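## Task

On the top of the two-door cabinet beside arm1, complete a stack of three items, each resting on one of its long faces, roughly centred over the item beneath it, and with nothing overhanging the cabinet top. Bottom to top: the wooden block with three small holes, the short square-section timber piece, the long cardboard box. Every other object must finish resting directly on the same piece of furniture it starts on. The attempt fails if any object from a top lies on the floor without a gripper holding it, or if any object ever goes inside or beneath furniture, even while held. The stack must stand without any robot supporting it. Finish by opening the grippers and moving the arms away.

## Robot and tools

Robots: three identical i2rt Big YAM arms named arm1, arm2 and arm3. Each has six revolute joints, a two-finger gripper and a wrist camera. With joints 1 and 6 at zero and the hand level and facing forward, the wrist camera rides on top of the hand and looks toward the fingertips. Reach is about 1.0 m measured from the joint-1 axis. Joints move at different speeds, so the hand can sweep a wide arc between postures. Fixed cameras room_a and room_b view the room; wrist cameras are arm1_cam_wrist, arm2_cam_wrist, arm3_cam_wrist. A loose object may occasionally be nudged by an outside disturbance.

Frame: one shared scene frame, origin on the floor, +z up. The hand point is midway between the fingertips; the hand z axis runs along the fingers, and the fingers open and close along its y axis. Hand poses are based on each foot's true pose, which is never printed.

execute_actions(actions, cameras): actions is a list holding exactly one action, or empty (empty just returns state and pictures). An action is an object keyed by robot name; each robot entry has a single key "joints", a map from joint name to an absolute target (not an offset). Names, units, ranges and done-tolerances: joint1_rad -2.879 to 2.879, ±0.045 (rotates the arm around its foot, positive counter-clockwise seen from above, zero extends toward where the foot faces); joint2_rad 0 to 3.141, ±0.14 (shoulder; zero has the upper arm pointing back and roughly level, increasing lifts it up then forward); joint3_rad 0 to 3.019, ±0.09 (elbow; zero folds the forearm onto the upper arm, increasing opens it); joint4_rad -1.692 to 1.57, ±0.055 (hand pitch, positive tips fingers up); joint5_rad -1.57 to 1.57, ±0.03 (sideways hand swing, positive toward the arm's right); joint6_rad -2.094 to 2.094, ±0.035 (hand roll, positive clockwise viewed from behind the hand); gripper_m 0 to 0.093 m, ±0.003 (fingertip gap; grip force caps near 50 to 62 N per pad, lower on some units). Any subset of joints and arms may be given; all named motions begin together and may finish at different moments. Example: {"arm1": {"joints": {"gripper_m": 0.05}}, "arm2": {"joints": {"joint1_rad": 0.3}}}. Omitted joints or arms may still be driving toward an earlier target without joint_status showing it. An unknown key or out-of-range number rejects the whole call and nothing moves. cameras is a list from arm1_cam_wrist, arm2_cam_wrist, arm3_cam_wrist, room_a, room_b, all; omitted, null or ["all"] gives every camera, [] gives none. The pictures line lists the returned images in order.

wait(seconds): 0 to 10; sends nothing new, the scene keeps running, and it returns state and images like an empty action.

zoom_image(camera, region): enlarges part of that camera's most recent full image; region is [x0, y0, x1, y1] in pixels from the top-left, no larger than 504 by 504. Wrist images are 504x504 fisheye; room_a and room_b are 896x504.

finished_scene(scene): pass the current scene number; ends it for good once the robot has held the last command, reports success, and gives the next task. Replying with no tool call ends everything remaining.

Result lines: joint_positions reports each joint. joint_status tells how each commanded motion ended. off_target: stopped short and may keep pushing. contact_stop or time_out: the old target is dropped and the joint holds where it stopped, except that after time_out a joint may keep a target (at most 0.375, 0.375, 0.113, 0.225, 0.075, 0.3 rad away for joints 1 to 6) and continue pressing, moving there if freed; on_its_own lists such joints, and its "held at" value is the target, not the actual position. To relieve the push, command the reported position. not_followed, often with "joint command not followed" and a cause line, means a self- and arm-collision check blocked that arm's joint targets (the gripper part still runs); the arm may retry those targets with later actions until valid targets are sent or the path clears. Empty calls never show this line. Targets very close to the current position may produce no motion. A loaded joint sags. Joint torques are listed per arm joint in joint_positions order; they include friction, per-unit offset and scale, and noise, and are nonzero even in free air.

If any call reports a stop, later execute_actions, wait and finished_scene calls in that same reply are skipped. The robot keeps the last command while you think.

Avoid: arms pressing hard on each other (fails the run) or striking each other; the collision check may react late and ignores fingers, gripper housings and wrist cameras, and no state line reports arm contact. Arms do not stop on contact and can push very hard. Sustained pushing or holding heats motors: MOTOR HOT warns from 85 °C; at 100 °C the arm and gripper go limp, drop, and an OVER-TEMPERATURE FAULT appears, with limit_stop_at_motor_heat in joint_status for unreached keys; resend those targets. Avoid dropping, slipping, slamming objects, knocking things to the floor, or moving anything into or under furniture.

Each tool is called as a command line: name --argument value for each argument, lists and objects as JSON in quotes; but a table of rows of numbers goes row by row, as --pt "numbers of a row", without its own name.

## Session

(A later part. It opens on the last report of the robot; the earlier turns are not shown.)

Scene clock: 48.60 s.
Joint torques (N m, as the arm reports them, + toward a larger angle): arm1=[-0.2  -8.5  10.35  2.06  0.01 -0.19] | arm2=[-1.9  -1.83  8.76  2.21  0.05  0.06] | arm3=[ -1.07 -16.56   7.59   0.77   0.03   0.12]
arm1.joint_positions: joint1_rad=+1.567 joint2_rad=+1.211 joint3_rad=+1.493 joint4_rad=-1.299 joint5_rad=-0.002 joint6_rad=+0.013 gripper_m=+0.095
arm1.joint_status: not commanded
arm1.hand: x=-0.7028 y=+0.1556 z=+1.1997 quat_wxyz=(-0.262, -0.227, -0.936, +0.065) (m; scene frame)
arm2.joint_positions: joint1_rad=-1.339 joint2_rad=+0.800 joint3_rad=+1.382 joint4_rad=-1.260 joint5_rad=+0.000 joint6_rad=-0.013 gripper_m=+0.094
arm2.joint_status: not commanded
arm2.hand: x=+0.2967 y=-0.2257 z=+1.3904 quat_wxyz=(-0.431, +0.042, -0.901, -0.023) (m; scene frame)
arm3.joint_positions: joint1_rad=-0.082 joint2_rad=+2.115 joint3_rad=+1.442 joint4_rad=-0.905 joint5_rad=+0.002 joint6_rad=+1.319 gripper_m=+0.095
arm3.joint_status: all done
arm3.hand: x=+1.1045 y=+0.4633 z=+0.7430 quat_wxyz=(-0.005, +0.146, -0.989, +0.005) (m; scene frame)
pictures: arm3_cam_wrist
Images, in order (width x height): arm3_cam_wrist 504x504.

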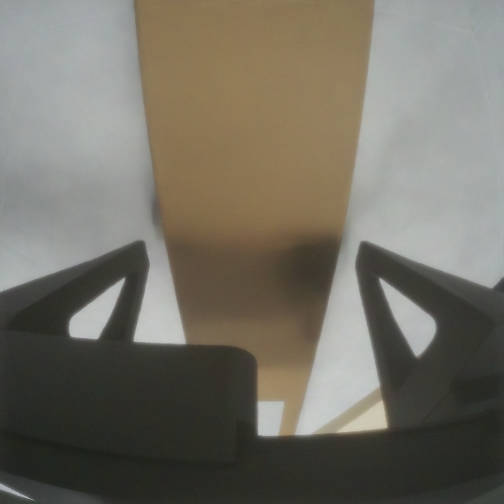

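execute_actions --actions '[{"arm3":{"joints":{"gripper_m":0.02}}}]' --cameras '["arm3_cam_wrist"]'

Scene clock: 49.40 s.
Joint torques (N m, as the arm reports them, + toward a larger angle): arm1=[-0.22 -8.49 10.35  2.06  0.01 -0.19] | arm2=[-2.24 -1.73  8.68  2.2   0.05  0.07] | arm3=[ -1.   -17.08   7.62   0.79   0.04   0.08]
arm1.joint_positions: joint1_rad=+1.567 joint2_rad=+1.211 joint3_rad=+1.493 joint4_rad=-1.299 joint5_rad=-0.002 joint6_rad=+0.013 gripper_m=+0.095
arm1.joint_status: not commanded
arm1.hand: x=-0.7028 y=+0.1556 z=+1.1997 quat_wxyz=(-0.262, -0.227, -0.936, +0.065) (m; scene frame)
arm2.joint_positions: joint1_rad=-1.339 joint2_rad=+0.800 joint3_rad=+1.382 joint4_rad=-1.260 joint5_rad=+0.000 joint6_rad=-0.013 gripper_m=+0.094
arm2.joint_status: not commanded
arm2.hand: x=+0.2967 y=-0.2257 z=+1.3904 quat_wxyz=(-0.431, +0.042, -0.901, -0.023) (m; scene frame)
arm3.joint_positions: joint1_rad=-0.082 joint2_rad=+2.115 joint3_rad=+1.442 joint4_rad=-0.905 joint5_rad=+0.002 joint6_rad=+1.322 gripper_m=+0.050
arm3.joint_status: gripper_m off_target (ended at +0.050, target +0.020)
arm3.hand: x=+1.1045 y=+0.4634 z=+0.7430 quat_wxyz=(-0.005, +0.145, -0.989, +0.005) (m; scene frame)
pictures: arm3_cam_wrist
Images, in order (width x height): arm3_cam_wrist 504x504.

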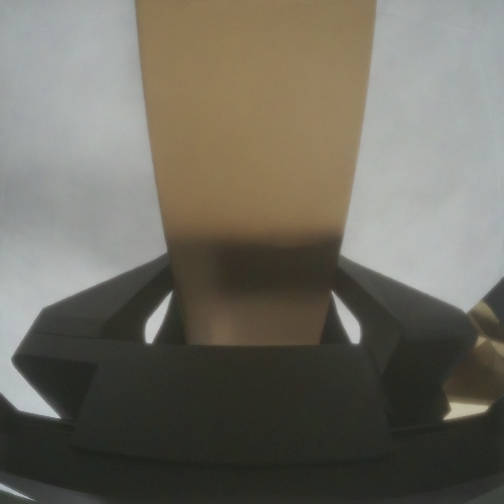

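execute_actions --actions '[{"arm3":{"joints":{"joint2_rad":1.895,"joint3_rad":1.59,"joint4_rad":-1.24}}}]' --cameras '["arm3_cam_wrist","room_a"]'

Scene clock: 54.17 s.
Joint torques (N m, as the arm reports them, + toward a larger angle): arm1=[-0.2  -8.5  10.37  2.06  0.01 -0.19] | arm2=[-1.88 -1.92  8.72  2.18  0.05  0.06] | arm3=[ -0.97 -16.47  10.69  -0.48   0.03   0.08]
arm1.joint_positions: joint1_rad=+1.567 joint2_rad=+1.211 joint3_rad=+1.493 joint4_rad=-1.299 joint5_rad=-0.002 joint6_rad=+0.013 gripper_m=+0.095
arm1.joint_status: not commanded
arm1.hand: x=-0.7028 y=+0.1556 z=+1.1997 quat_wxyz=(-0.262, -0.227, -0.936, +0.065) (m; scene frame)
arm2.joint_positions: joint1_rad=-1.339 joint2_rad=+0.800 joint3_rad=+1.382 joint4_rad=-1.260 joint5_rad=+0.000 joint6_rad=-0.013 gripper_m=+0.094
arm2.joint_status: not commanded
arm2.hand: x=+0.2967 y=-0.2257 z=+1.3904 quat_wxyz=(-0.431, +0.042, -0.901, -0.023) (m; scene frame)
arm3.joint_positions: joint1_rad=-0.082 joint2_rad=+1.877 joint3_rad=+1.579 joint4_rad=-1.223 joint5_rad=+0.002 joint6_rad=+1.322 gripper_m=+0.050
arm3.joint_status: all done
arm3.hand: x=+1.1025 y=+0.4689 z=+0.9208 quat_wxyz=(-0.008, +0.145, -0.989, -0.024) (m; scene frame)
pictures: arm3_cam_wrist, room_a
Images, in order (width x height): arm3_cam_wrist 504x504, room_a 896x504.

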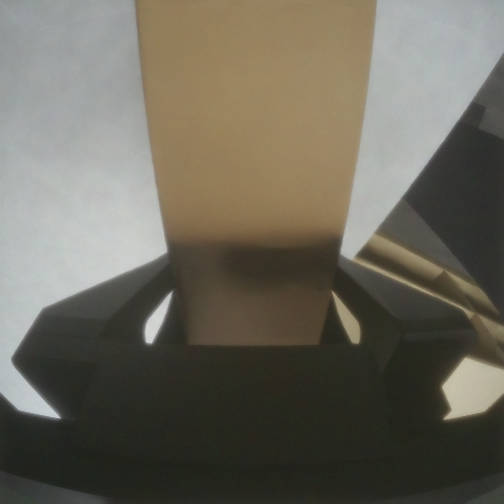

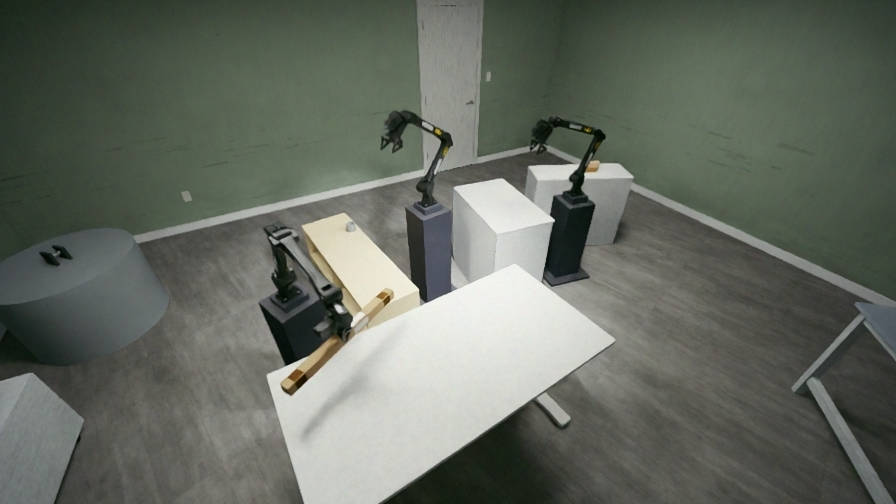

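execute_actions --actions '[{"arm3":{"joints":{"joint1_rad":1.604,"joint6_rad":1.775,"joint2_rad":1.73,"joint3_rad":1.33,"joint4_rad":-1.15}}}]' --cameras '["arm3_cam_wrist","room_a","room_b","arm2_cam_wrist"]'

Scene clock: 56.67 s.
Joint torques (N m, as the arm reports them, + toward a larger angle): arm1=[-0.23 -8.48 10.37  2.06  0.01 -0.19] | arm2=[-1.8  -1.89  8.76  2.21  0.04  0.07] | arm3=[ -1.2  -15.79   9.05   0.34   0.12   0.11]
arm1.joint_positions: joint1_rad=+1.567 joint2_rad=+1.211 joint3_rad=+1.493 joint4_rad=-1.299 joint5_rad=-0.002 joint6_rad=+0.013 gripper_m=+0.095
arm1.joint_status: not commanded
arm1.hand: x=-0.7028 y=+0.1556 z=+1.1997 quat_wxyz=(-0.262, -0.227, -0.936, +0.065) (m; scene frame)
arm2.joint_positions: joint1_rad=-1.339 joint2_rad=+0.800 joint3_rad=+1.382 joint4_rad=-1.260 joint5_rad=+0.000 joint6_rad=-0.013 gripper_m=+0.094
arm2.joint_status: not commanded
arm2.hand: x=+0.2967 y=-0.2257 z=+1.3904 quat_wxyz=(-0.431, +0.042, -0.901, -0.023) (m; scene frame)
arm3.joint_positions: joint1_rad=+1.611 joint2_rad=+1.737 joint3_rad=+1.331 joint4_rad=-1.157 joint5_rad=-0.001 joint6_rad=+1.763 gripper_m=+0.050
arm3.joint_status: all done
arm3.hand: x=+0.6287 y=-0.1913 z=+0.8991 quat_wxyz=(+0.000, +0.697, -0.717, +0.002) (m; scene frame)
pictures: arm2_cam_wrist, arm3_cam_wrist, room_a, room_b
Images, in order (width x height): arm2_cam_wrist 504x504, arm3_cam_wrist 504x504, room_a 896x504, room_b 896x504.

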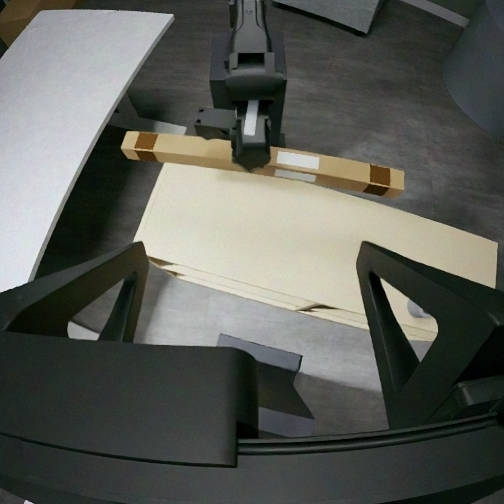

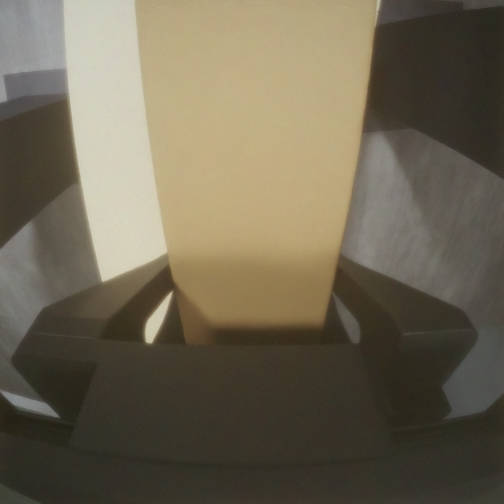

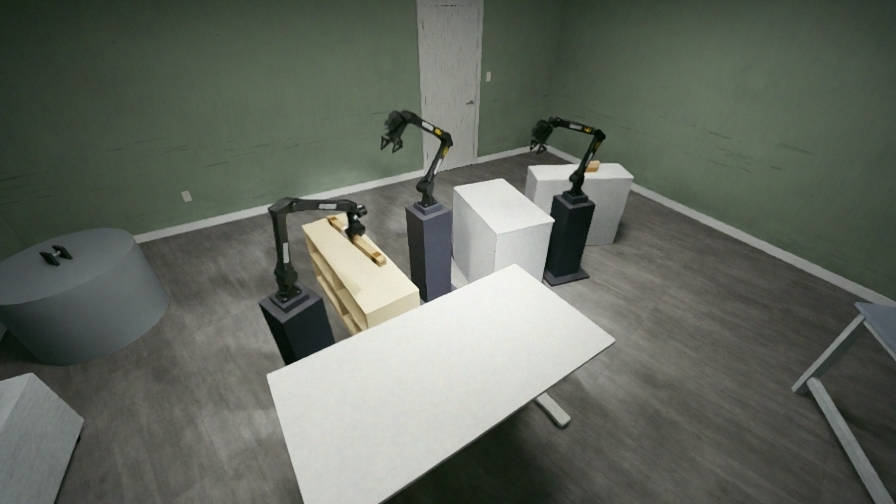

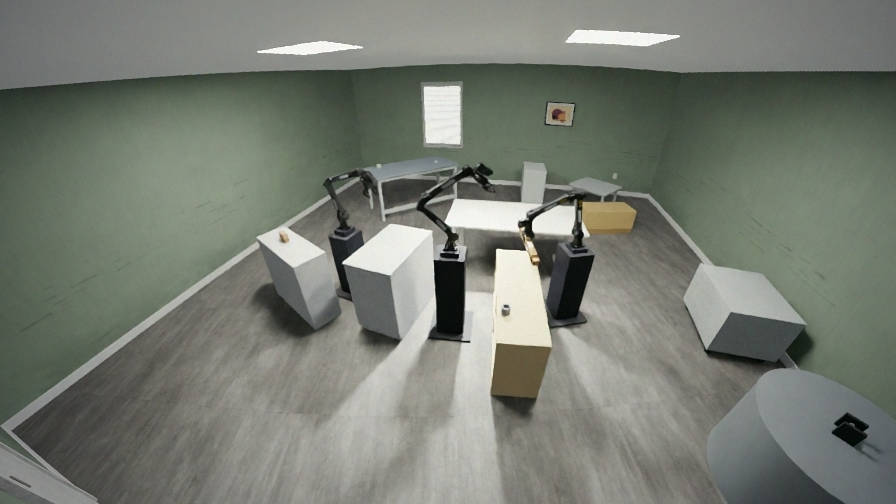

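execute_actions --actions '[{"arm3":{"joints":{"joint2_rad":1.858,"joint3_rad":1.197,"joint4_rad":-0.9}}}]' --cameras '["arm3_cam_wrist","room_b","arm2_cam_wrist"]'

Scene clock: 60.63 s.
Joint torques (N m, as the arm reports them, + toward a larger angle): arm1=[-0.24 -8.52 10.36  2.06  0.01 -0.19] | arm2=[-1.83 -1.92  8.8   2.26  0.05  0.07] | arm3=[ -1.19 -16.89   8.94   0.67   0.12   0.13]
arm1.joint_positions: joint1_rad=+1.567 joint2_rad=+1.211 joint3_rad=+1.493 joint4_rad=-1.299 joint5_rad=-0.002 joint6_rad=+0.013 gripper_m=+0.095
arm1.joint_status: not commanded
arm1.hand: x=-0.7028 y=+0.1556 z=+1.1997 quat_wxyz=(-0.262, -0.227, -0.936, +0.065) (m; scene frame)
arm2.joint_positions: joint1_rad=-1.339 joint2_rad=+0.800 joint3_rad=+1.382 joint4_rad=-1.260 joint5_rad=+0.000 joint6_rad=-0.013 gripper_m=+0.094
arm2.joint_status: not commanded
arm2.hand: x=+0.2967 y=-0.2257 z=+1.3904 quat_wxyz=(-0.431, +0.042, -0.901, -0.023) (m; scene frame)
arm3.joint_positions: joint1_rad=+1.611 joint2_rad=+1.868 joint3_rad=+1.183 joint4_rad=-0.917 joint5_rad=-0.001 joint6_rad=+1.763 gripper_m=+0.050
arm3.joint_status: all done
arm3.hand: x=+0.6479 y=-0.1884 z=+0.7888 quat_wxyz=(-0.016, +0.697, -0.717, +0.013) (m; scene frame)
pictures: arm2_cam_wrist, arm3_cam_wrist, room_b
Images, in order (width x height): arm2_cam_wrist 504x504, arm3_cam_wrist 504x504, room_b 896x504.

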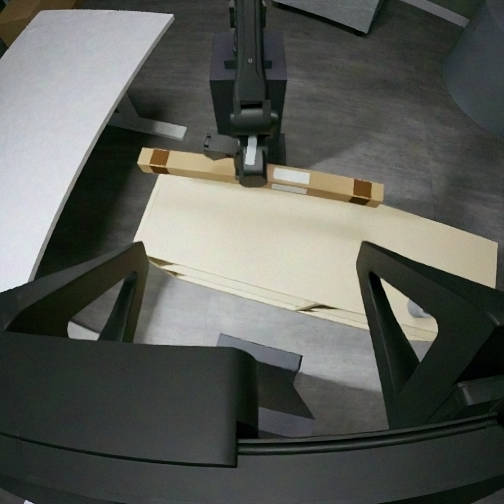

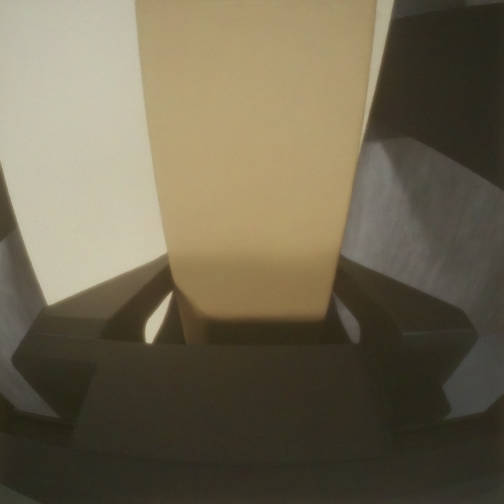

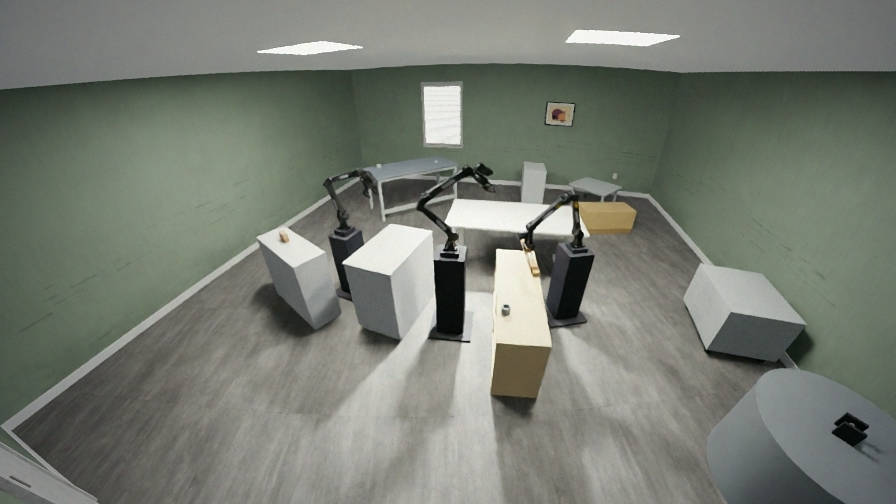

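execute_actions --actions '[{"arm3":{"joints":{"joint1_rad":1.73,"joint6_rad":1.946,"joint3_rad":1.5,"joint4_rad":-0.96}}}]' --cameras '[]'

execute_actions --actions '[{"arm3":{"joints":{"joint2_rad":2.07,"joint3_rad":1.5,"joint4_rad":-0.95}}}]' --cameras '["arm3_cam_wrist","room_a","arm2_cam_wrist"]'

Scene clock: 63.03 s.
Joint torques (N m, as the arm reports them, + toward a larger angle): arm1=[-0.2  -8.53 10.36  2.06  0.01 -0.19] | arm2=[-1.76 -1.95  8.73  2.16  0.04  0.06] | arm3=[ -0.83 -17.64  12.1    0.16   0.07   0.1 ]
arm1.joint_positions: joint1_rad=+1.567 joint2_rad=+1.211 joint3_rad=+1.493 joint4_rad=-1.299 joint5_rad=-0.002 joint6_rad=+0.013 gripper_m=+0.095
arm1.joint_status: not commanded
arm1.hand: x=-0.7028 y=+0.1556 z=+1.1997 quat_wxyz=(-0.262, -0.227, -0.936, +0.065) (m; scene frame)
arm2.joint_positions: joint1_rad=-1.339 joint2_rad=+0.800 joint3_rad=+1.382 joint4_rad=-1.260 joint5_rad=+0.000 joint6_rad=-0.013 gripper_m=+0.094
arm2.joint_status: not commanded
arm2.hand: x=+0.2967 y=-0.2257 z=+1.3904 quat_wxyz=(-0.431, +0.042, -0.901, -0.023) (m; scene frame)
arm3.joint_positions: joint1_rad=+1.737 joint2_rad=+1.856 joint3_rad=+1.476 joint4_rad=-0.948 joint5_rad=+0.000 joint6_rad=+1.934 gripper_m=+0.049
arm3.joint_status: all done
arm3.hand: x=+0.5442 y=-0.2824 z=+0.8970 quat_wxyz=(+0.105, +0.676, -0.727, -0.050) (m; scene frame)
pictures: none
No camera images: the call's "cameras" was empty. Leave "cameras" out to get every camera's image.

Scene clock: 64.17 s.
Joint torques (N m, as the arm reports them, + toward a larger angle): arm1=[-0.18 -8.51 10.36  2.06  0.01 -0.19] | arm2=[-1.69 -1.95  8.72  2.22  0.06  0.07] | arm3=[ -1.2  -20.41  10.22   0.13   0.08   0.12]
arm1.joint_positions: joint1_rad=+1.567 joint2_rad=+1.211 joint3_rad=+1.493 joint4_rad=-1.299 joint5_rad=-0.002 joint6_rad=+0.013 gripper_m=+0.095
arm1.joint_status: not commanded
arm1.hand: x=-0.7028 y=+0.1556 z=+1.1997 quat_wxyz=(-0.262, -0.227, -0.936, +0.065) (m; scene frame)
arm2.joint_positions: joint1_rad=-1.339 joint2_rad=+0.800 joint3_rad=+1.382 joint4_rad=-1.260 joint5_rad=+0.000 joint6_rad=-0.013 gripper_m=+0.094
arm2.joint_status: not commanded
arm2.hand: x=+0.2967 y=-0.2257 z=+1.3904 quat_wxyz=(-0.431, +0.042, -0.901, -0.023) (m; scene frame)
arm3.joint_positions: joint1_rad=+1.737 joint2_rad=+2.086 joint3_rad=+1.480 joint4_rad=-0.948 joint5_rad=+0.000 joint6_rad=+1.935 gripper_m=+0.050
arm3.joint_status: all done
arm3.hand: x=+0.5664 y=-0.2763 z=+0.7661 quat_wxyz=(+0.004, +0.681, -0.733, +0.000) (m; scene frame)
pictures: arm2_cam_wrist, arm3_cam_wrist, room_a
Images, in order (width x height): arm2_cam_wrist 504x504, arm3_cam_wrist 504x504, room_a 896x504.

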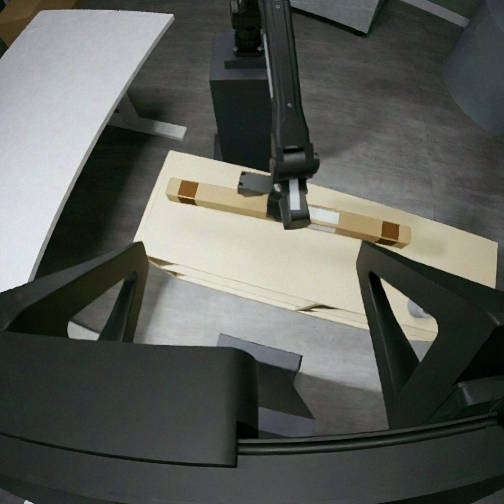

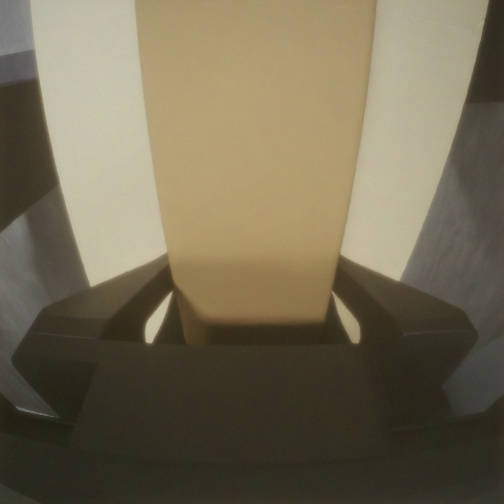

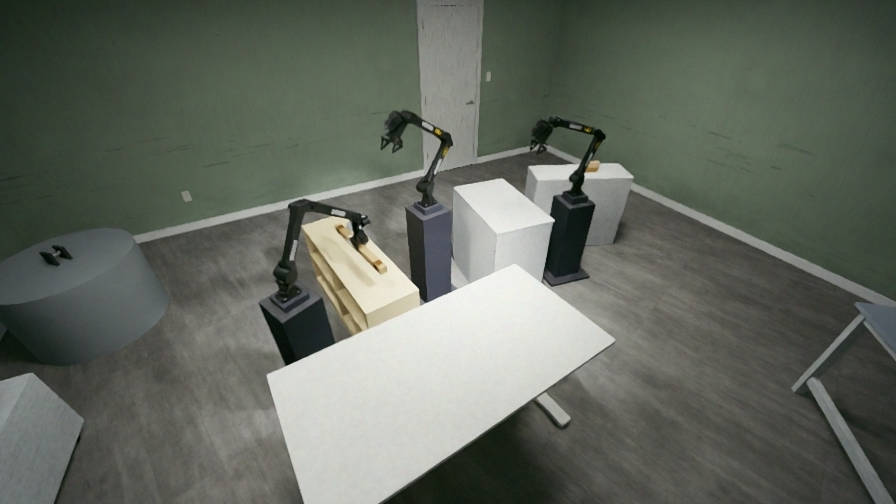

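execute_actions --actions '[{"arm3":{"joints":{"joint2_rad":2.185,"joint3_rad":1.44,"joint4_rad":-0.81}}}]' --cameras '["arm3_cam_wrist","room_a","arm2_cam_wrist"]'

Scene clock: 65.97 s.
Joint torques (N m, as the arm reports them, + toward a larger angle): arm1=[-0.2  -8.56 10.36  2.06  0.02 -0.19] | arm2=[-1.97 -1.81  8.75  2.18  0.04  0.04] | arm3=[ -1.25 -18.6    7.93   0.79   0.07   0.12]
arm1.joint_positions: joint1_rad=+1.567 joint2_rad=+1.211 joint3_rad=+1.493 joint4_rad=-1.299 joint5_rad=-0.002 joint6_rad=+0.013 gripper_m=+0.095
arm1.joint_status: not commanded
arm1.hand: x=-0.7028 y=+0.1556 z=+1.1997 quat_wxyz=(-0.262, -0.227, -0.936, +0.065) (m; scene frame)
arm2.joint_positions: joint1_rad=-1.339 joint2_rad=+0.800 joint3_rad=+1.382 joint4_rad=-1.260 joint5_rad=+0.000 joint6_rad=-0.013 gripper_m=+0.094
arm2.joint_status: not commanded
arm2.hand: x=+0.2967 y=-0.2257 z=+1.3904 quat_wxyz=(-0.431, +0.042, -0.901, -0.023) (m; scene frame)
arm3.joint_positions: joint1_rad=+1.737 joint2_rad=+2.180 joint3_rad=+1.431 joint4_rad=-0.826 joint5_rad=+0.000 joint6_rad=+1.935 gripper_m=+0.050
arm3.joint_status: all done
arm3.hand: x=+0.5789 y=-0.2728 z=+0.6994 quat_wxyz=(-0.005, +0.681, -0.732, +0.004) (m; scene frame)
pictures: arm2_cam_wrist, arm3_cam_wrist, room_a
Images, in order (width x height): arm2_cam_wrist 504x504, arm3_cam_wrist 504x504, room_a 896x504.

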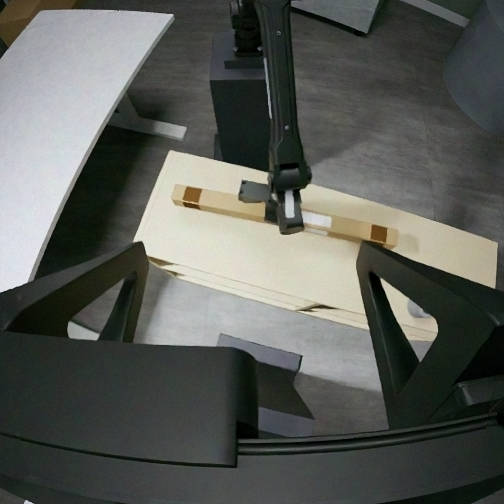

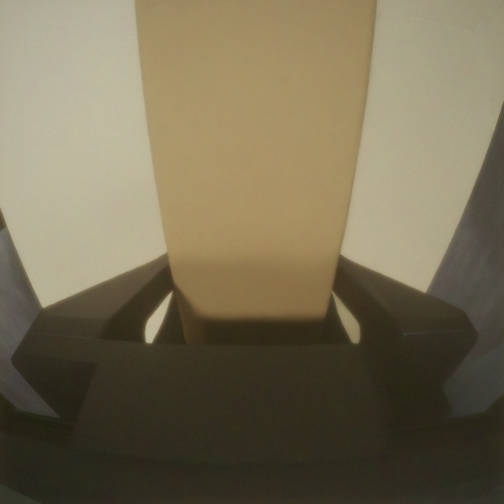

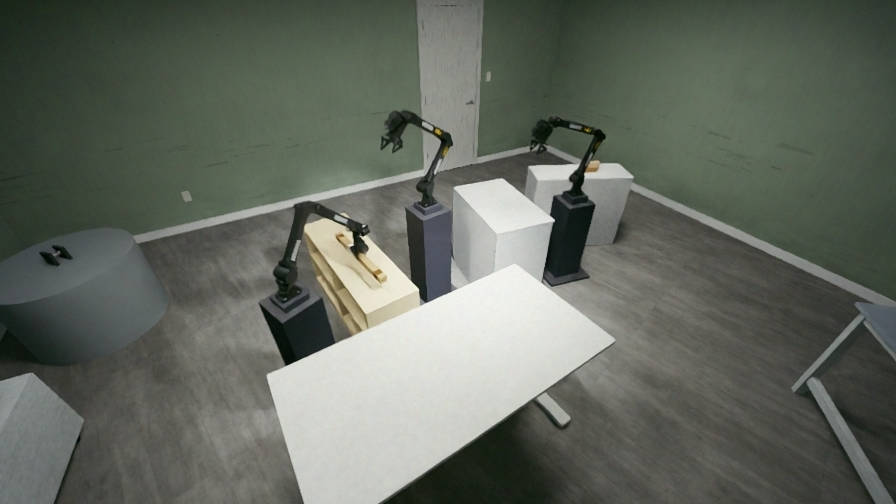

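execute_actions --actions '[{"arm3":{"joints":{"joint2_rad":2.245,"joint3_rad":1.4,"joint4_rad":-0.725}}}]' --cameras '["arm3_cam_wrist","arm2_cam_wrist"]'

zoom_image --camera "arm2_cam_wrist" --region '[130, 130, 430, 300]'

Scene clock: 67.53 s.
Joint torques (N m, as the arm reports them, + toward a larger angle): arm1=[-0.23 -8.53 10.36  2.06  0.02 -0.19] | arm2=[-1.58 -1.6   8.78  2.21  0.07  0.06] | arm3=[ -1.24 -18.25   7.02   0.72   0.08   0.12]
arm1.joint_positions: joint1_rad=+1.567 joint2_rad=+1.211 joint3_rad=+1.493 joint4_rad=-1.299 joint5_rad=-0.002 joint6_rad=+0.013 gripper_m=+0.095
arm1.joint_status: not commanded
arm1.hand: x=-0.7028 y=+0.1556 z=+1.1997 quat_wxyz=(-0.262, -0.227, -0.936, +0.065) (m; scene frame)
arm2.joint_positions: joint1_rad=-1.339 joint2_rad=+0.800 joint3_rad=+1.382 joint4_rad=-1.260 joint5_rad=+0.000 joint6_rad=-0.013 gripper_m=+0.094
arm2.joint_status: not commanded
arm2.hand: x=+0.2967 y=-0.2257 z=+1.3904 quat_wxyz=(-0.431, +0.042, -0.901, -0.023) (m; scene frame)
arm3.joint_positions: joint1_rad=+1.737 joint2_rad=+2.230 joint3_rad=+1.396 joint4_rad=-0.742 joint5_rad=+0.000 joint6_rad=+1.935 gripper_m=+0.050
arm3.joint_status: all done
arm3.hand: x=+0.5891 y=-0.2699 z=+0.6624 quat_wxyz=(-0.006, +0.681, -0.732, +0.005) (m; scene frame)
pictures: arm2_cam_wrist, arm3_cam_wrist
Images, in order (width x height): arm2_cam_wrist 504x504, arm3_cam_wrist 504x504.

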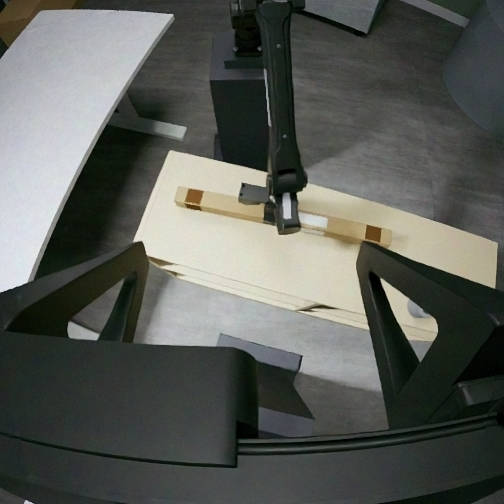

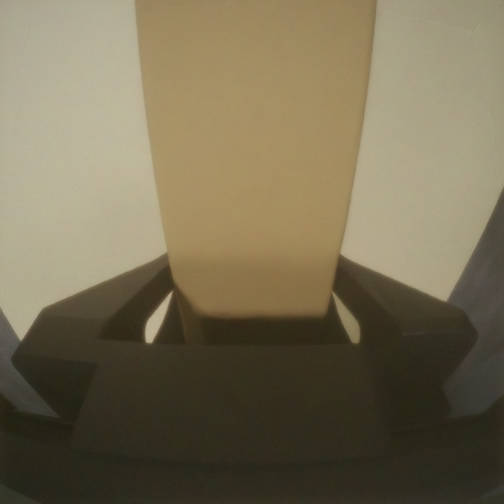

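Region (130, 130, 430, 300) of arm2_cam_wrist's 504x504 image, scaled by 1.680, with more detail than that image has; it fills the top 286 rows of this view, and the rest is white.

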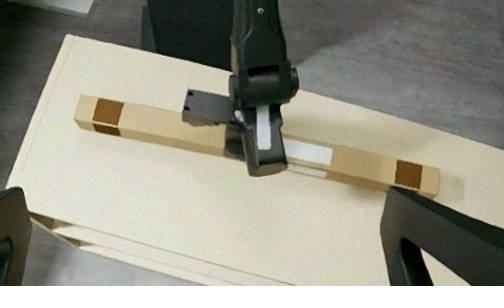

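execute_actions --actions '[]'

Scene clock: 68.83 s.
Joint torques (N m, as the arm reports them, + toward a larger angle): arm1=[-0.2  -8.54 10.35  2.06  0.01 -0.19] | arm2=[-1.67 -1.99  8.7   2.21  0.05  0.07] | arm3=[ -1.2  -18.29   7.05   0.72   0.07   0.12]
arm1.joint_positions: joint1_rad=+1.567 joint2_rad=+1.211 joint3_rad=+1.493 joint4_rad=-1.299 joint5_rad=-0.002 joint6_rad=+0.013 gripper_m=+0.095
arm1.joint_status: not commanded
arm1.hand: x=-0.7028 y=+0.1556 z=+1.1997 quat_wxyz=(-0.262, -0.227, -0.936, +0.065) (m; scene frame)
arm2.joint_positions: joint1_rad=-1.339 joint2_rad=+0.800 joint3_rad=+1.382 joint4_rad=-1.260 joint5_rad=+0.000 joint6_rad=-0.013 gripper_m=+0.094
arm2.joint_status: not commanded
arm2.hand: x=+0.2967 y=-0.2257 z=+1.3904 quat_wxyz=(-0.431, +0.042, -0.901, -0.023) (m; scene frame)
arm3.joint_positions: joint1_rad=+1.737 joint2_rad=+2.230 joint3_rad=+1.396 joint4_rad=-0.742 joint5_rad=+0.000 joint6_rad=+1.935 gripper_m=+0.050
arm3.joint_status: all done
arm3.hand: x=+0.5891 y=-0.2699 z=+0.6624 quat_wxyz=(-0.006, +0.681, -0.732, +0.005) (m; scene frame)
pictures: arm1_cam_wrist, arm2_cam_wrist, arm3_cam_wrist, room_a, room_b
Images, in order (width x height): arm1_cam_wrist 504x504, arm2_cam_wrist 504x504, arm3_cam_wrist 504x504, room_a 896x504, room_b 896x504.

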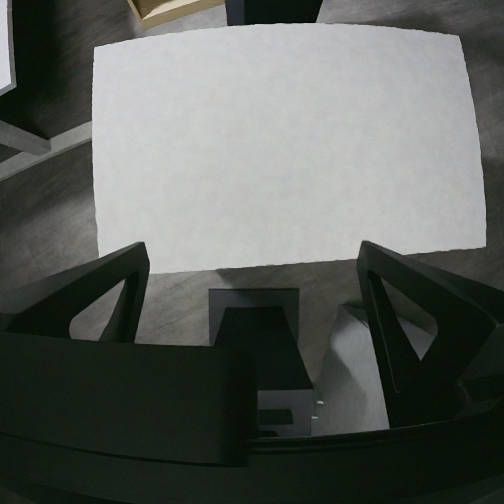

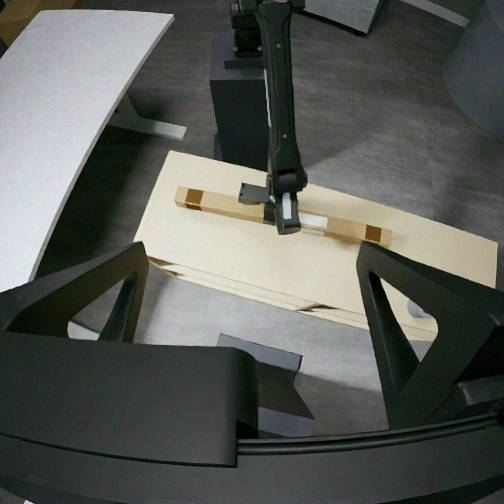

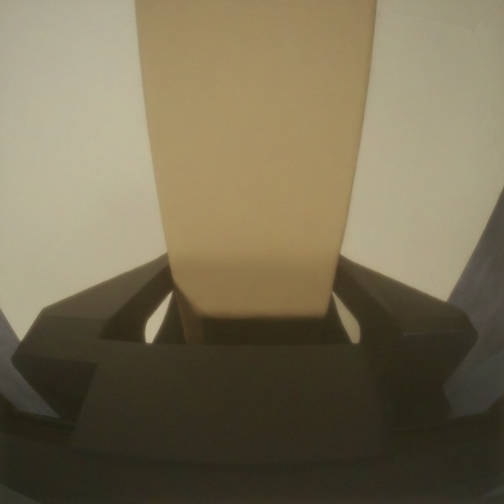

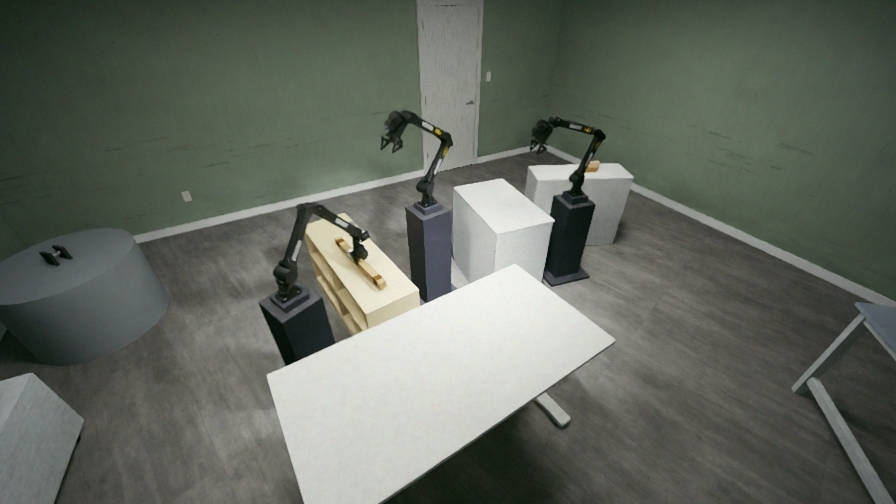

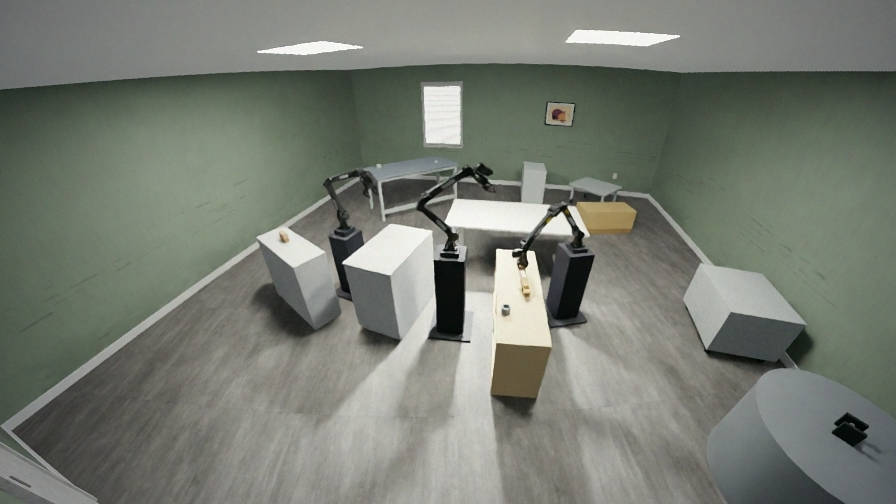

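zoom_image --camera "room_a" --region '[280, 190, 440, 320]'

execute_actions --actions '[{"arm3":{"joints":{"joint2_rad":2.262,"joint3_rad":1.37,"joint4_rad":-0.69}},"arm1":{"joints":{"joint1_rad":0.3,"joint2_rad":0.8,"joint3_rad":1.2,"joint4_rad":-1.0}}}]' --cameras '["arm2_cam_wrist","room_a"]'

Region (280, 190, 440, 320) of room_a's 896x504 image, scaled by 3.150, with more detail than that image has; it fills the top 410 rows of this view, and the rest is white.

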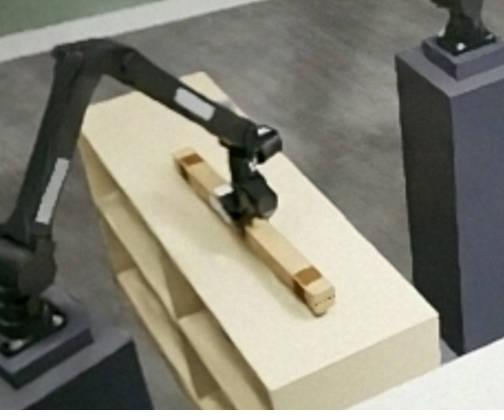

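Scene clock: 70.93 s.
Joint torques (N m, as the arm reports them, + toward a larger angle): arm1=[-0.67 -1.43  9.71  2.92 -0.05 -0.19] | arm2=[-2.04 -1.92  8.77  2.24  0.06  0.07] | arm3=[ -1.21 -17.08   6.32   0.74   0.07   0.12]
arm1.joint_positions: joint1_rad=+0.304 joint2_rad=+0.801 joint3_rad=+1.201 joint4_rad=-1.015 joint5_rad=+0.000 joint6_rad=+0.013 gripper_m=+0.095
arm1.joint_status: all done
arm1.hand: x=-1.1597 y=+0.0025 z=+1.2564 quat_wxyz=(-0.300, -0.676, -0.573, +0.354) (m; scene frame)
arm2.joint_positions: joint1_rad=-1.339 joint2_rad=+0.800 joint3_rad=+1.382 joint4_rad=-1.260 joint5_rad=+0.000 joint6_rad=-0.013 gripper_m=+0.094
arm2.joint_status: not commanded
arm2.hand: x=+0.2967 y=-0.2257 z=+1.3904 quat_wxyz=(-0.431, +0.042, -0.901, -0.023) (m; scene frame)
arm3.joint_positions: joint1_rad=+1.737 joint2_rad=+2.237 joint3_rad=+1.370 joint4_rad=-0.707 joint5_rad=+0.000 joint6_rad=+1.935 gripper_m=+0.050
arm3.joint_status: all done
arm3.hand: x=+0.5961 y=-0.2678 z=+0.6524 quat_wxyz=(-0.005, +0.681, -0.732, +0.004) (m; scene frame)
pictures: arm2_cam_wrist, room_a
Images, in order (width x height): arm2_cam_wrist 504x504, room_a 896x504.

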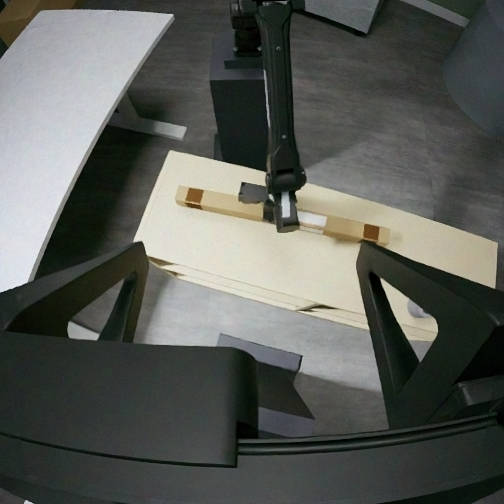

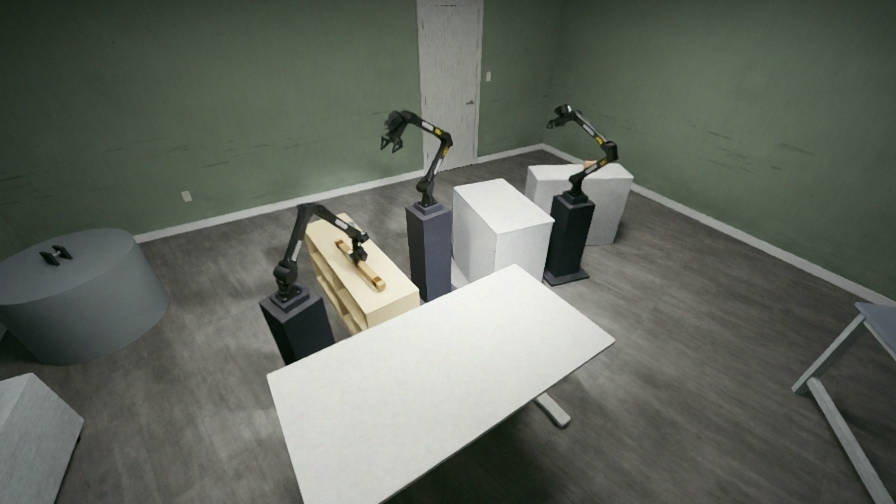

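execute_actions --actions '[{"arm3":{"joints":{"joint2_rad":2.285,"joint3_rad":1.37,"joint4_rad":-0.67}}}]' --cameras '["room_a"]'

zoom_image --camera "room_a" --region '[320, 220, 410, 300]'

Scene clock: 71.90 s.
Joint torques (N m, as the arm reports them, + toward a larger angle): arm1=[-0.69 -1.44  9.67  2.93 -0.05 -0.19] | arm2=[-2.09 -1.82  8.79  2.26  0.05  0.08] | arm3=[ -1.15 -17.68   6.11   0.73   0.08   0.12]
arm1.joint_positions: joint1_rad=+0.304 joint2_rad=+0.801 joint3_rad=+1.201 joint4_rad=-1.015 joint5_rad=+0.000 joint6_rad=+0.013 gripper_m=+0.095
arm1.joint_status: not commanded
arm1.hand: x=-1.1597 y=+0.0025 z=+1.2564 quat_wxyz=(-0.300, -0.676, -0.573, +0.354) (m; scene frame)
arm2.joint_positions: joint1_rad=-1.339 joint2_rad=+0.800 joint3_rad=+1.382 joint4_rad=-1.260 joint5_rad=+0.000 joint6_rad=-0.013 gripper_m=+0.094
arm2.joint_status: not commanded
arm2.hand: x=+0.2967 y=-0.2257 z=+1.3904 quat_wxyz=(-0.431, +0.042, -0.901, -0.023) (m; scene frame)
arm3.joint_positions: joint1_rad=+1.737 joint2_rad=+2.262 joint3_rad=+1.370 joint4_rad=-0.688 joint5_rad=+0.000 joint6_rad=+1.935 gripper_m=+0.050
arm3.joint_status: all done
arm3.hand: x=+0.5985 y=-0.2671 z=+0.6390 quat_wxyz=(-0.007, +0.681, -0.732, +0.005) (m; scene frame)
pictures: room_a
Images, in order (width x height): room_a 896x504.

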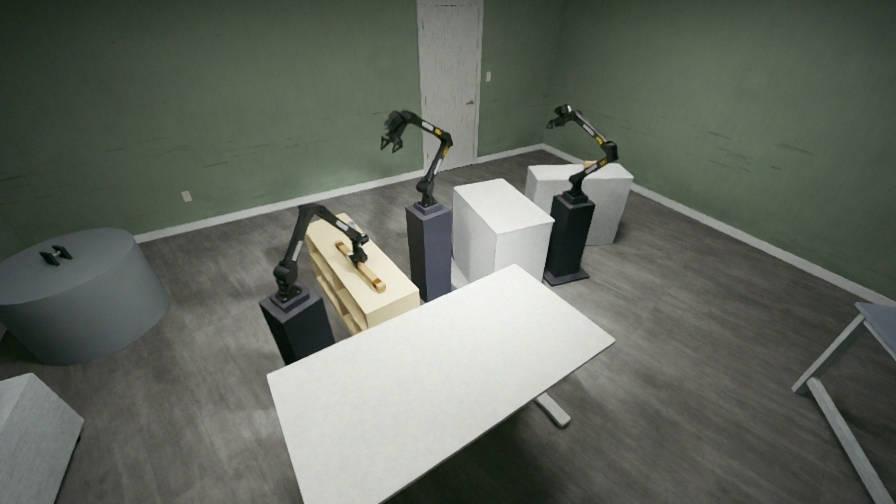

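Region (320, 220, 410, 300) of room_a's 896x504 image, scaled by 5.600, with more detail than that image has.

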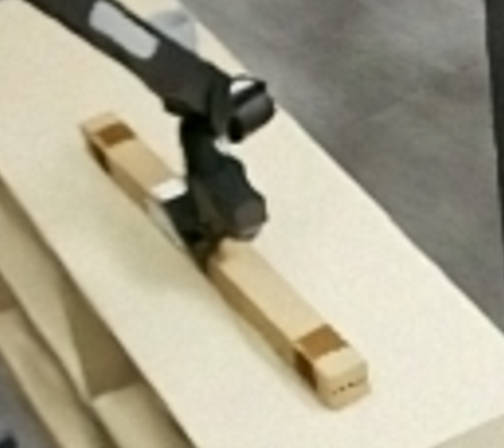

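execute_actions --actions '[{"arm3":{"joints":{"joint2_rad":2.31,"joint4_rad":-0.645}}}]' --cameras '["arm2_cam_wrist"]'

Scene clock: 73.37 s.
Joint torques (N m, as the arm reports them, + toward a larger angle): arm1=[-0.68 -1.4   9.67  2.93 -0.05 -0.19] | arm2=[-1.87 -2.04  8.75  2.2   0.05  0.06] | arm3=[ -1.26 -16.32   6.04   0.73   0.08   0.11]
arm1.joint_positions: joint1_rad=+0.304 joint2_rad=+0.801 joint3_rad=+1.201 joint4_rad=-1.015 joint5_rad=+0.000 joint6_rad=+0.013 gripper_m=+0.095
arm1.joint_status: not commanded
arm1.hand: x=-1.1597 y=+0.0025 z=+1.2564 quat_wxyz=(-0.300, -0.676, -0.573, +0.354) (m; scene frame)
arm2.joint_positions: joint1_rad=-1.339 joint2_rad=+0.800 joint3_rad=+1.382 joint4_rad=-1.260 joint5_rad=+0.000 joint6_rad=-0.013 gripper_m=+0.094
arm2.joint_status: not commanded
arm2.hand: x=+0.2967 y=-0.2257 z=+1.3904 quat_wxyz=(-0.431, +0.042, -0.901, -0.023) (m; scene frame)
arm3.joint_positions: joint1_rad=+1.737 joint2_rad=+2.277 joint3_rad=+1.370 joint4_rad=-0.662 joint5_rad=+0.000 joint6_rad=+1.935 gripper_m=+0.050
arm3.joint_status: all done
arm3.hand: x=+0.5968 y=-0.2677 z=+0.6310 quat_wxyz=(-0.002, +0.680, -0.733, +0.003) (m; scene frame)
pictures: arm2_cam_wrist
Images, in order (width x height): arm2_cam_wrist 504x504.

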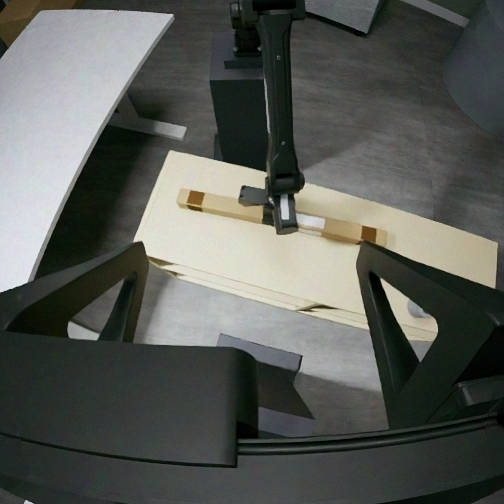

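execute_actions --actions '[{"arm3":{"joints":{"joint2_rad":2.33}}}]' --cameras '[]'

Scene clock: 78.63 s.
Joint torques (N m, as the arm reports them, + toward a larger angle): arm1=[-0.68 -1.41  9.67  2.92 -0.05 -0.19] | arm2=[-1.96 -1.94  8.81  2.23  0.04  0.06] | arm3=[ -1.24 -14.72   6.05   0.74   0.07   0.11]
arm1.joint_positions: joint1_rad=+0.304 joint2_rad=+0.801 joint3_rad=+1.201 joint4_rad=-1.015 joint5_rad=+0.000 joint6_rad=+0.013 gripper_m=+0.095
arm1.joint_status: not commanded
arm1.hand: x=-1.1597 y=+0.0025 z=+1.2564 quat_wxyz=(-0.300, -0.676, -0.573, +0.354) (m; scene frame)
arm2.joint_positions: joint1_rad=-1.339 joint2_rad=+0.800 joint3_rad=+1.382 joint4_rad=-1.260 joint5_rad=+0.000 joint6_rad=-0.013 gripper_m=+0.094
arm2.joint_status: not commanded
arm2.hand: x=+0.2967 y=-0.2257 z=+1.3904 quat_wxyz=(-0.431, +0.042, -0.901, -0.023) (m; scene frame)
arm3.joint_positions: joint1_rad=+1.737 joint2_rad=+2.277 joint3_rad=+1.370 joint4_rad=-0.662 joint5_rad=+0.000 joint6_rad=+1.935 gripper_m=+0.050
arm3.joint_status: all done
arm3.hand: x=+0.5968 y=-0.2677 z=+0.6310 quat_wxyz=(-0.002, +0.680, -0.733, +0.003) (m; scene frame)
pictures: none
No camera images: the call's "cameras" was empty. Leave "cameras" out to get every camera's image.

Contact confirmed. Release.

execute_actions --actions '[{"arm3":{"joints":{"joint2_rad":2.277,"gripper_m":0.093}}}]' --cameras '["arm3_cam_wrist"]'

execute_actions --actions '[{"arm3":{"joints":{"joint2_rad":2.0,"joint3_rad":1.45,"joint4_rad":-1.02}}}]' --cameras '["room_a"]'

Scene clock: 79.50 s.
Joint torques (N m, as the arm reports them, + toward a larger angle): arm1=[-0.69 -1.44  9.67  2.93 -0.05 -0.19] | arm2=[-1.75 -1.83  8.72  2.23  0.06  0.07] | arm3=[ -0.89 -18.84   6.2    0.62   0.08   0.1 ]
arm1.joint_positions: joint1_rad=+0.304 joint2_rad=+0.801 joint3_rad=+1.201 joint4_rad=-1.015 joint5_rad=+0.000 joint6_rad=+0.013 gripper_m=+0.095
arm1.joint_status: not commanded
arm1.hand: x=-1.1597 y=+0.0025 z=+1.2564 quat_wxyz=(-0.300, -0.676, -0.573, +0.354) (m; scene frame)
arm2.joint_positions: joint1_rad=-1.339 joint2_rad=+0.800 joint3_rad=+1.382 joint4_rad=-1.260 joint5_rad=+0.000 joint6_rad=-0.013 gripper_m=+0.094
arm2.joint_status: not commanded
arm2.hand: x=+0.2967 y=-0.2257 z=+1.3904 quat_wxyz=(-0.431, +0.042, -0.901, -0.023) (m; scene frame)
arm3.joint_positions: joint1_rad=+1.737 joint2_rad=+2.277 joint3_rad=+1.369 joint4_rad=-0.661 joint5_rad=+0.000 joint6_rad=+1.936 gripper_m=+0.093
arm3.joint_status: all done
arm3.hand: x=+0.5969 y=-0.2676 z=+0.6308 quat_wxyz=(-0.002, +0.680, -0.733, +0.003) (m; scene frame)
pictures: arm3_cam_wrist
Images, in order (width x height): arm3_cam_wrist 504x504.

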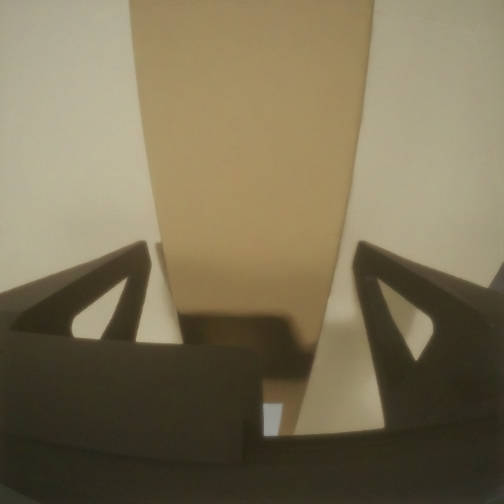

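Scene clock: 80.77 s.
Joint torques (N m, as the arm reports them, + toward a larger angle): arm1=[-0.71 -1.4   9.68  2.93 -0.05 -0.19] | arm2=[-1.92 -2.29  8.7   2.19  0.06  0.07] | arm3=[ -1.24 -15.72   9.28  -0.6    0.07   0.11]
arm1.joint_positions: joint1_rad=+0.304 joint2_rad=+0.801 joint3_rad=+1.201 joint4_rad=-1.015 joint5_rad=+0.000 joint6_rad=+0.013 gripper_m=+0.095
arm1.joint_status: not commanded
arm1.hand: x=-1.1597 y=+0.0025 z=+1.2564 quat_wxyz=(-0.300, -0.676, -0.573, +0.354) (m; scene frame)
arm2.joint_positions: joint1_rad=-1.339 joint2_rad=+0.800 joint3_rad=+1.382 joint4_rad=-1.260 joint5_rad=+0.000 joint6_rad=-0.013 gripper_m=+0.094
arm2.joint_status: not commanded
arm2.hand: x=+0.2967 y=-0.2257 z=+1.3904 quat_wxyz=(-0.431, +0.042, -0.901, -0.023) (m; scene frame)
arm3.joint_positions: joint1_rad=+1.737 joint2_rad=+1.975 joint3_rad=+1.444 joint4_rad=-1.003 joint5_rad=+0.000 joint6_rad=+1.936 gripper_m=+0.093
arm3.joint_status: all done
arm3.hand: x=+0.5793 y=-0.2722 z=+0.8156 quat_wxyz=(+0.013, +0.680, -0.733, -0.005) (m; scene frame)
pictures: room_a
Images, in order (width x height): room_a 896x504.

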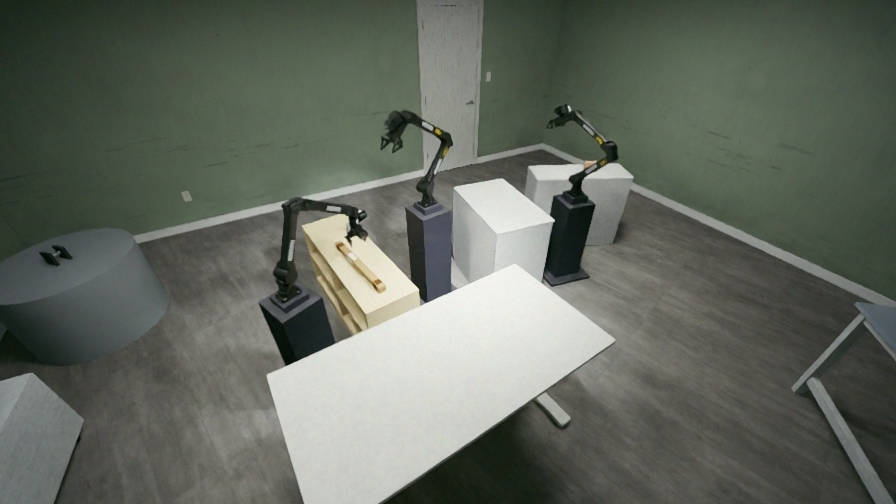

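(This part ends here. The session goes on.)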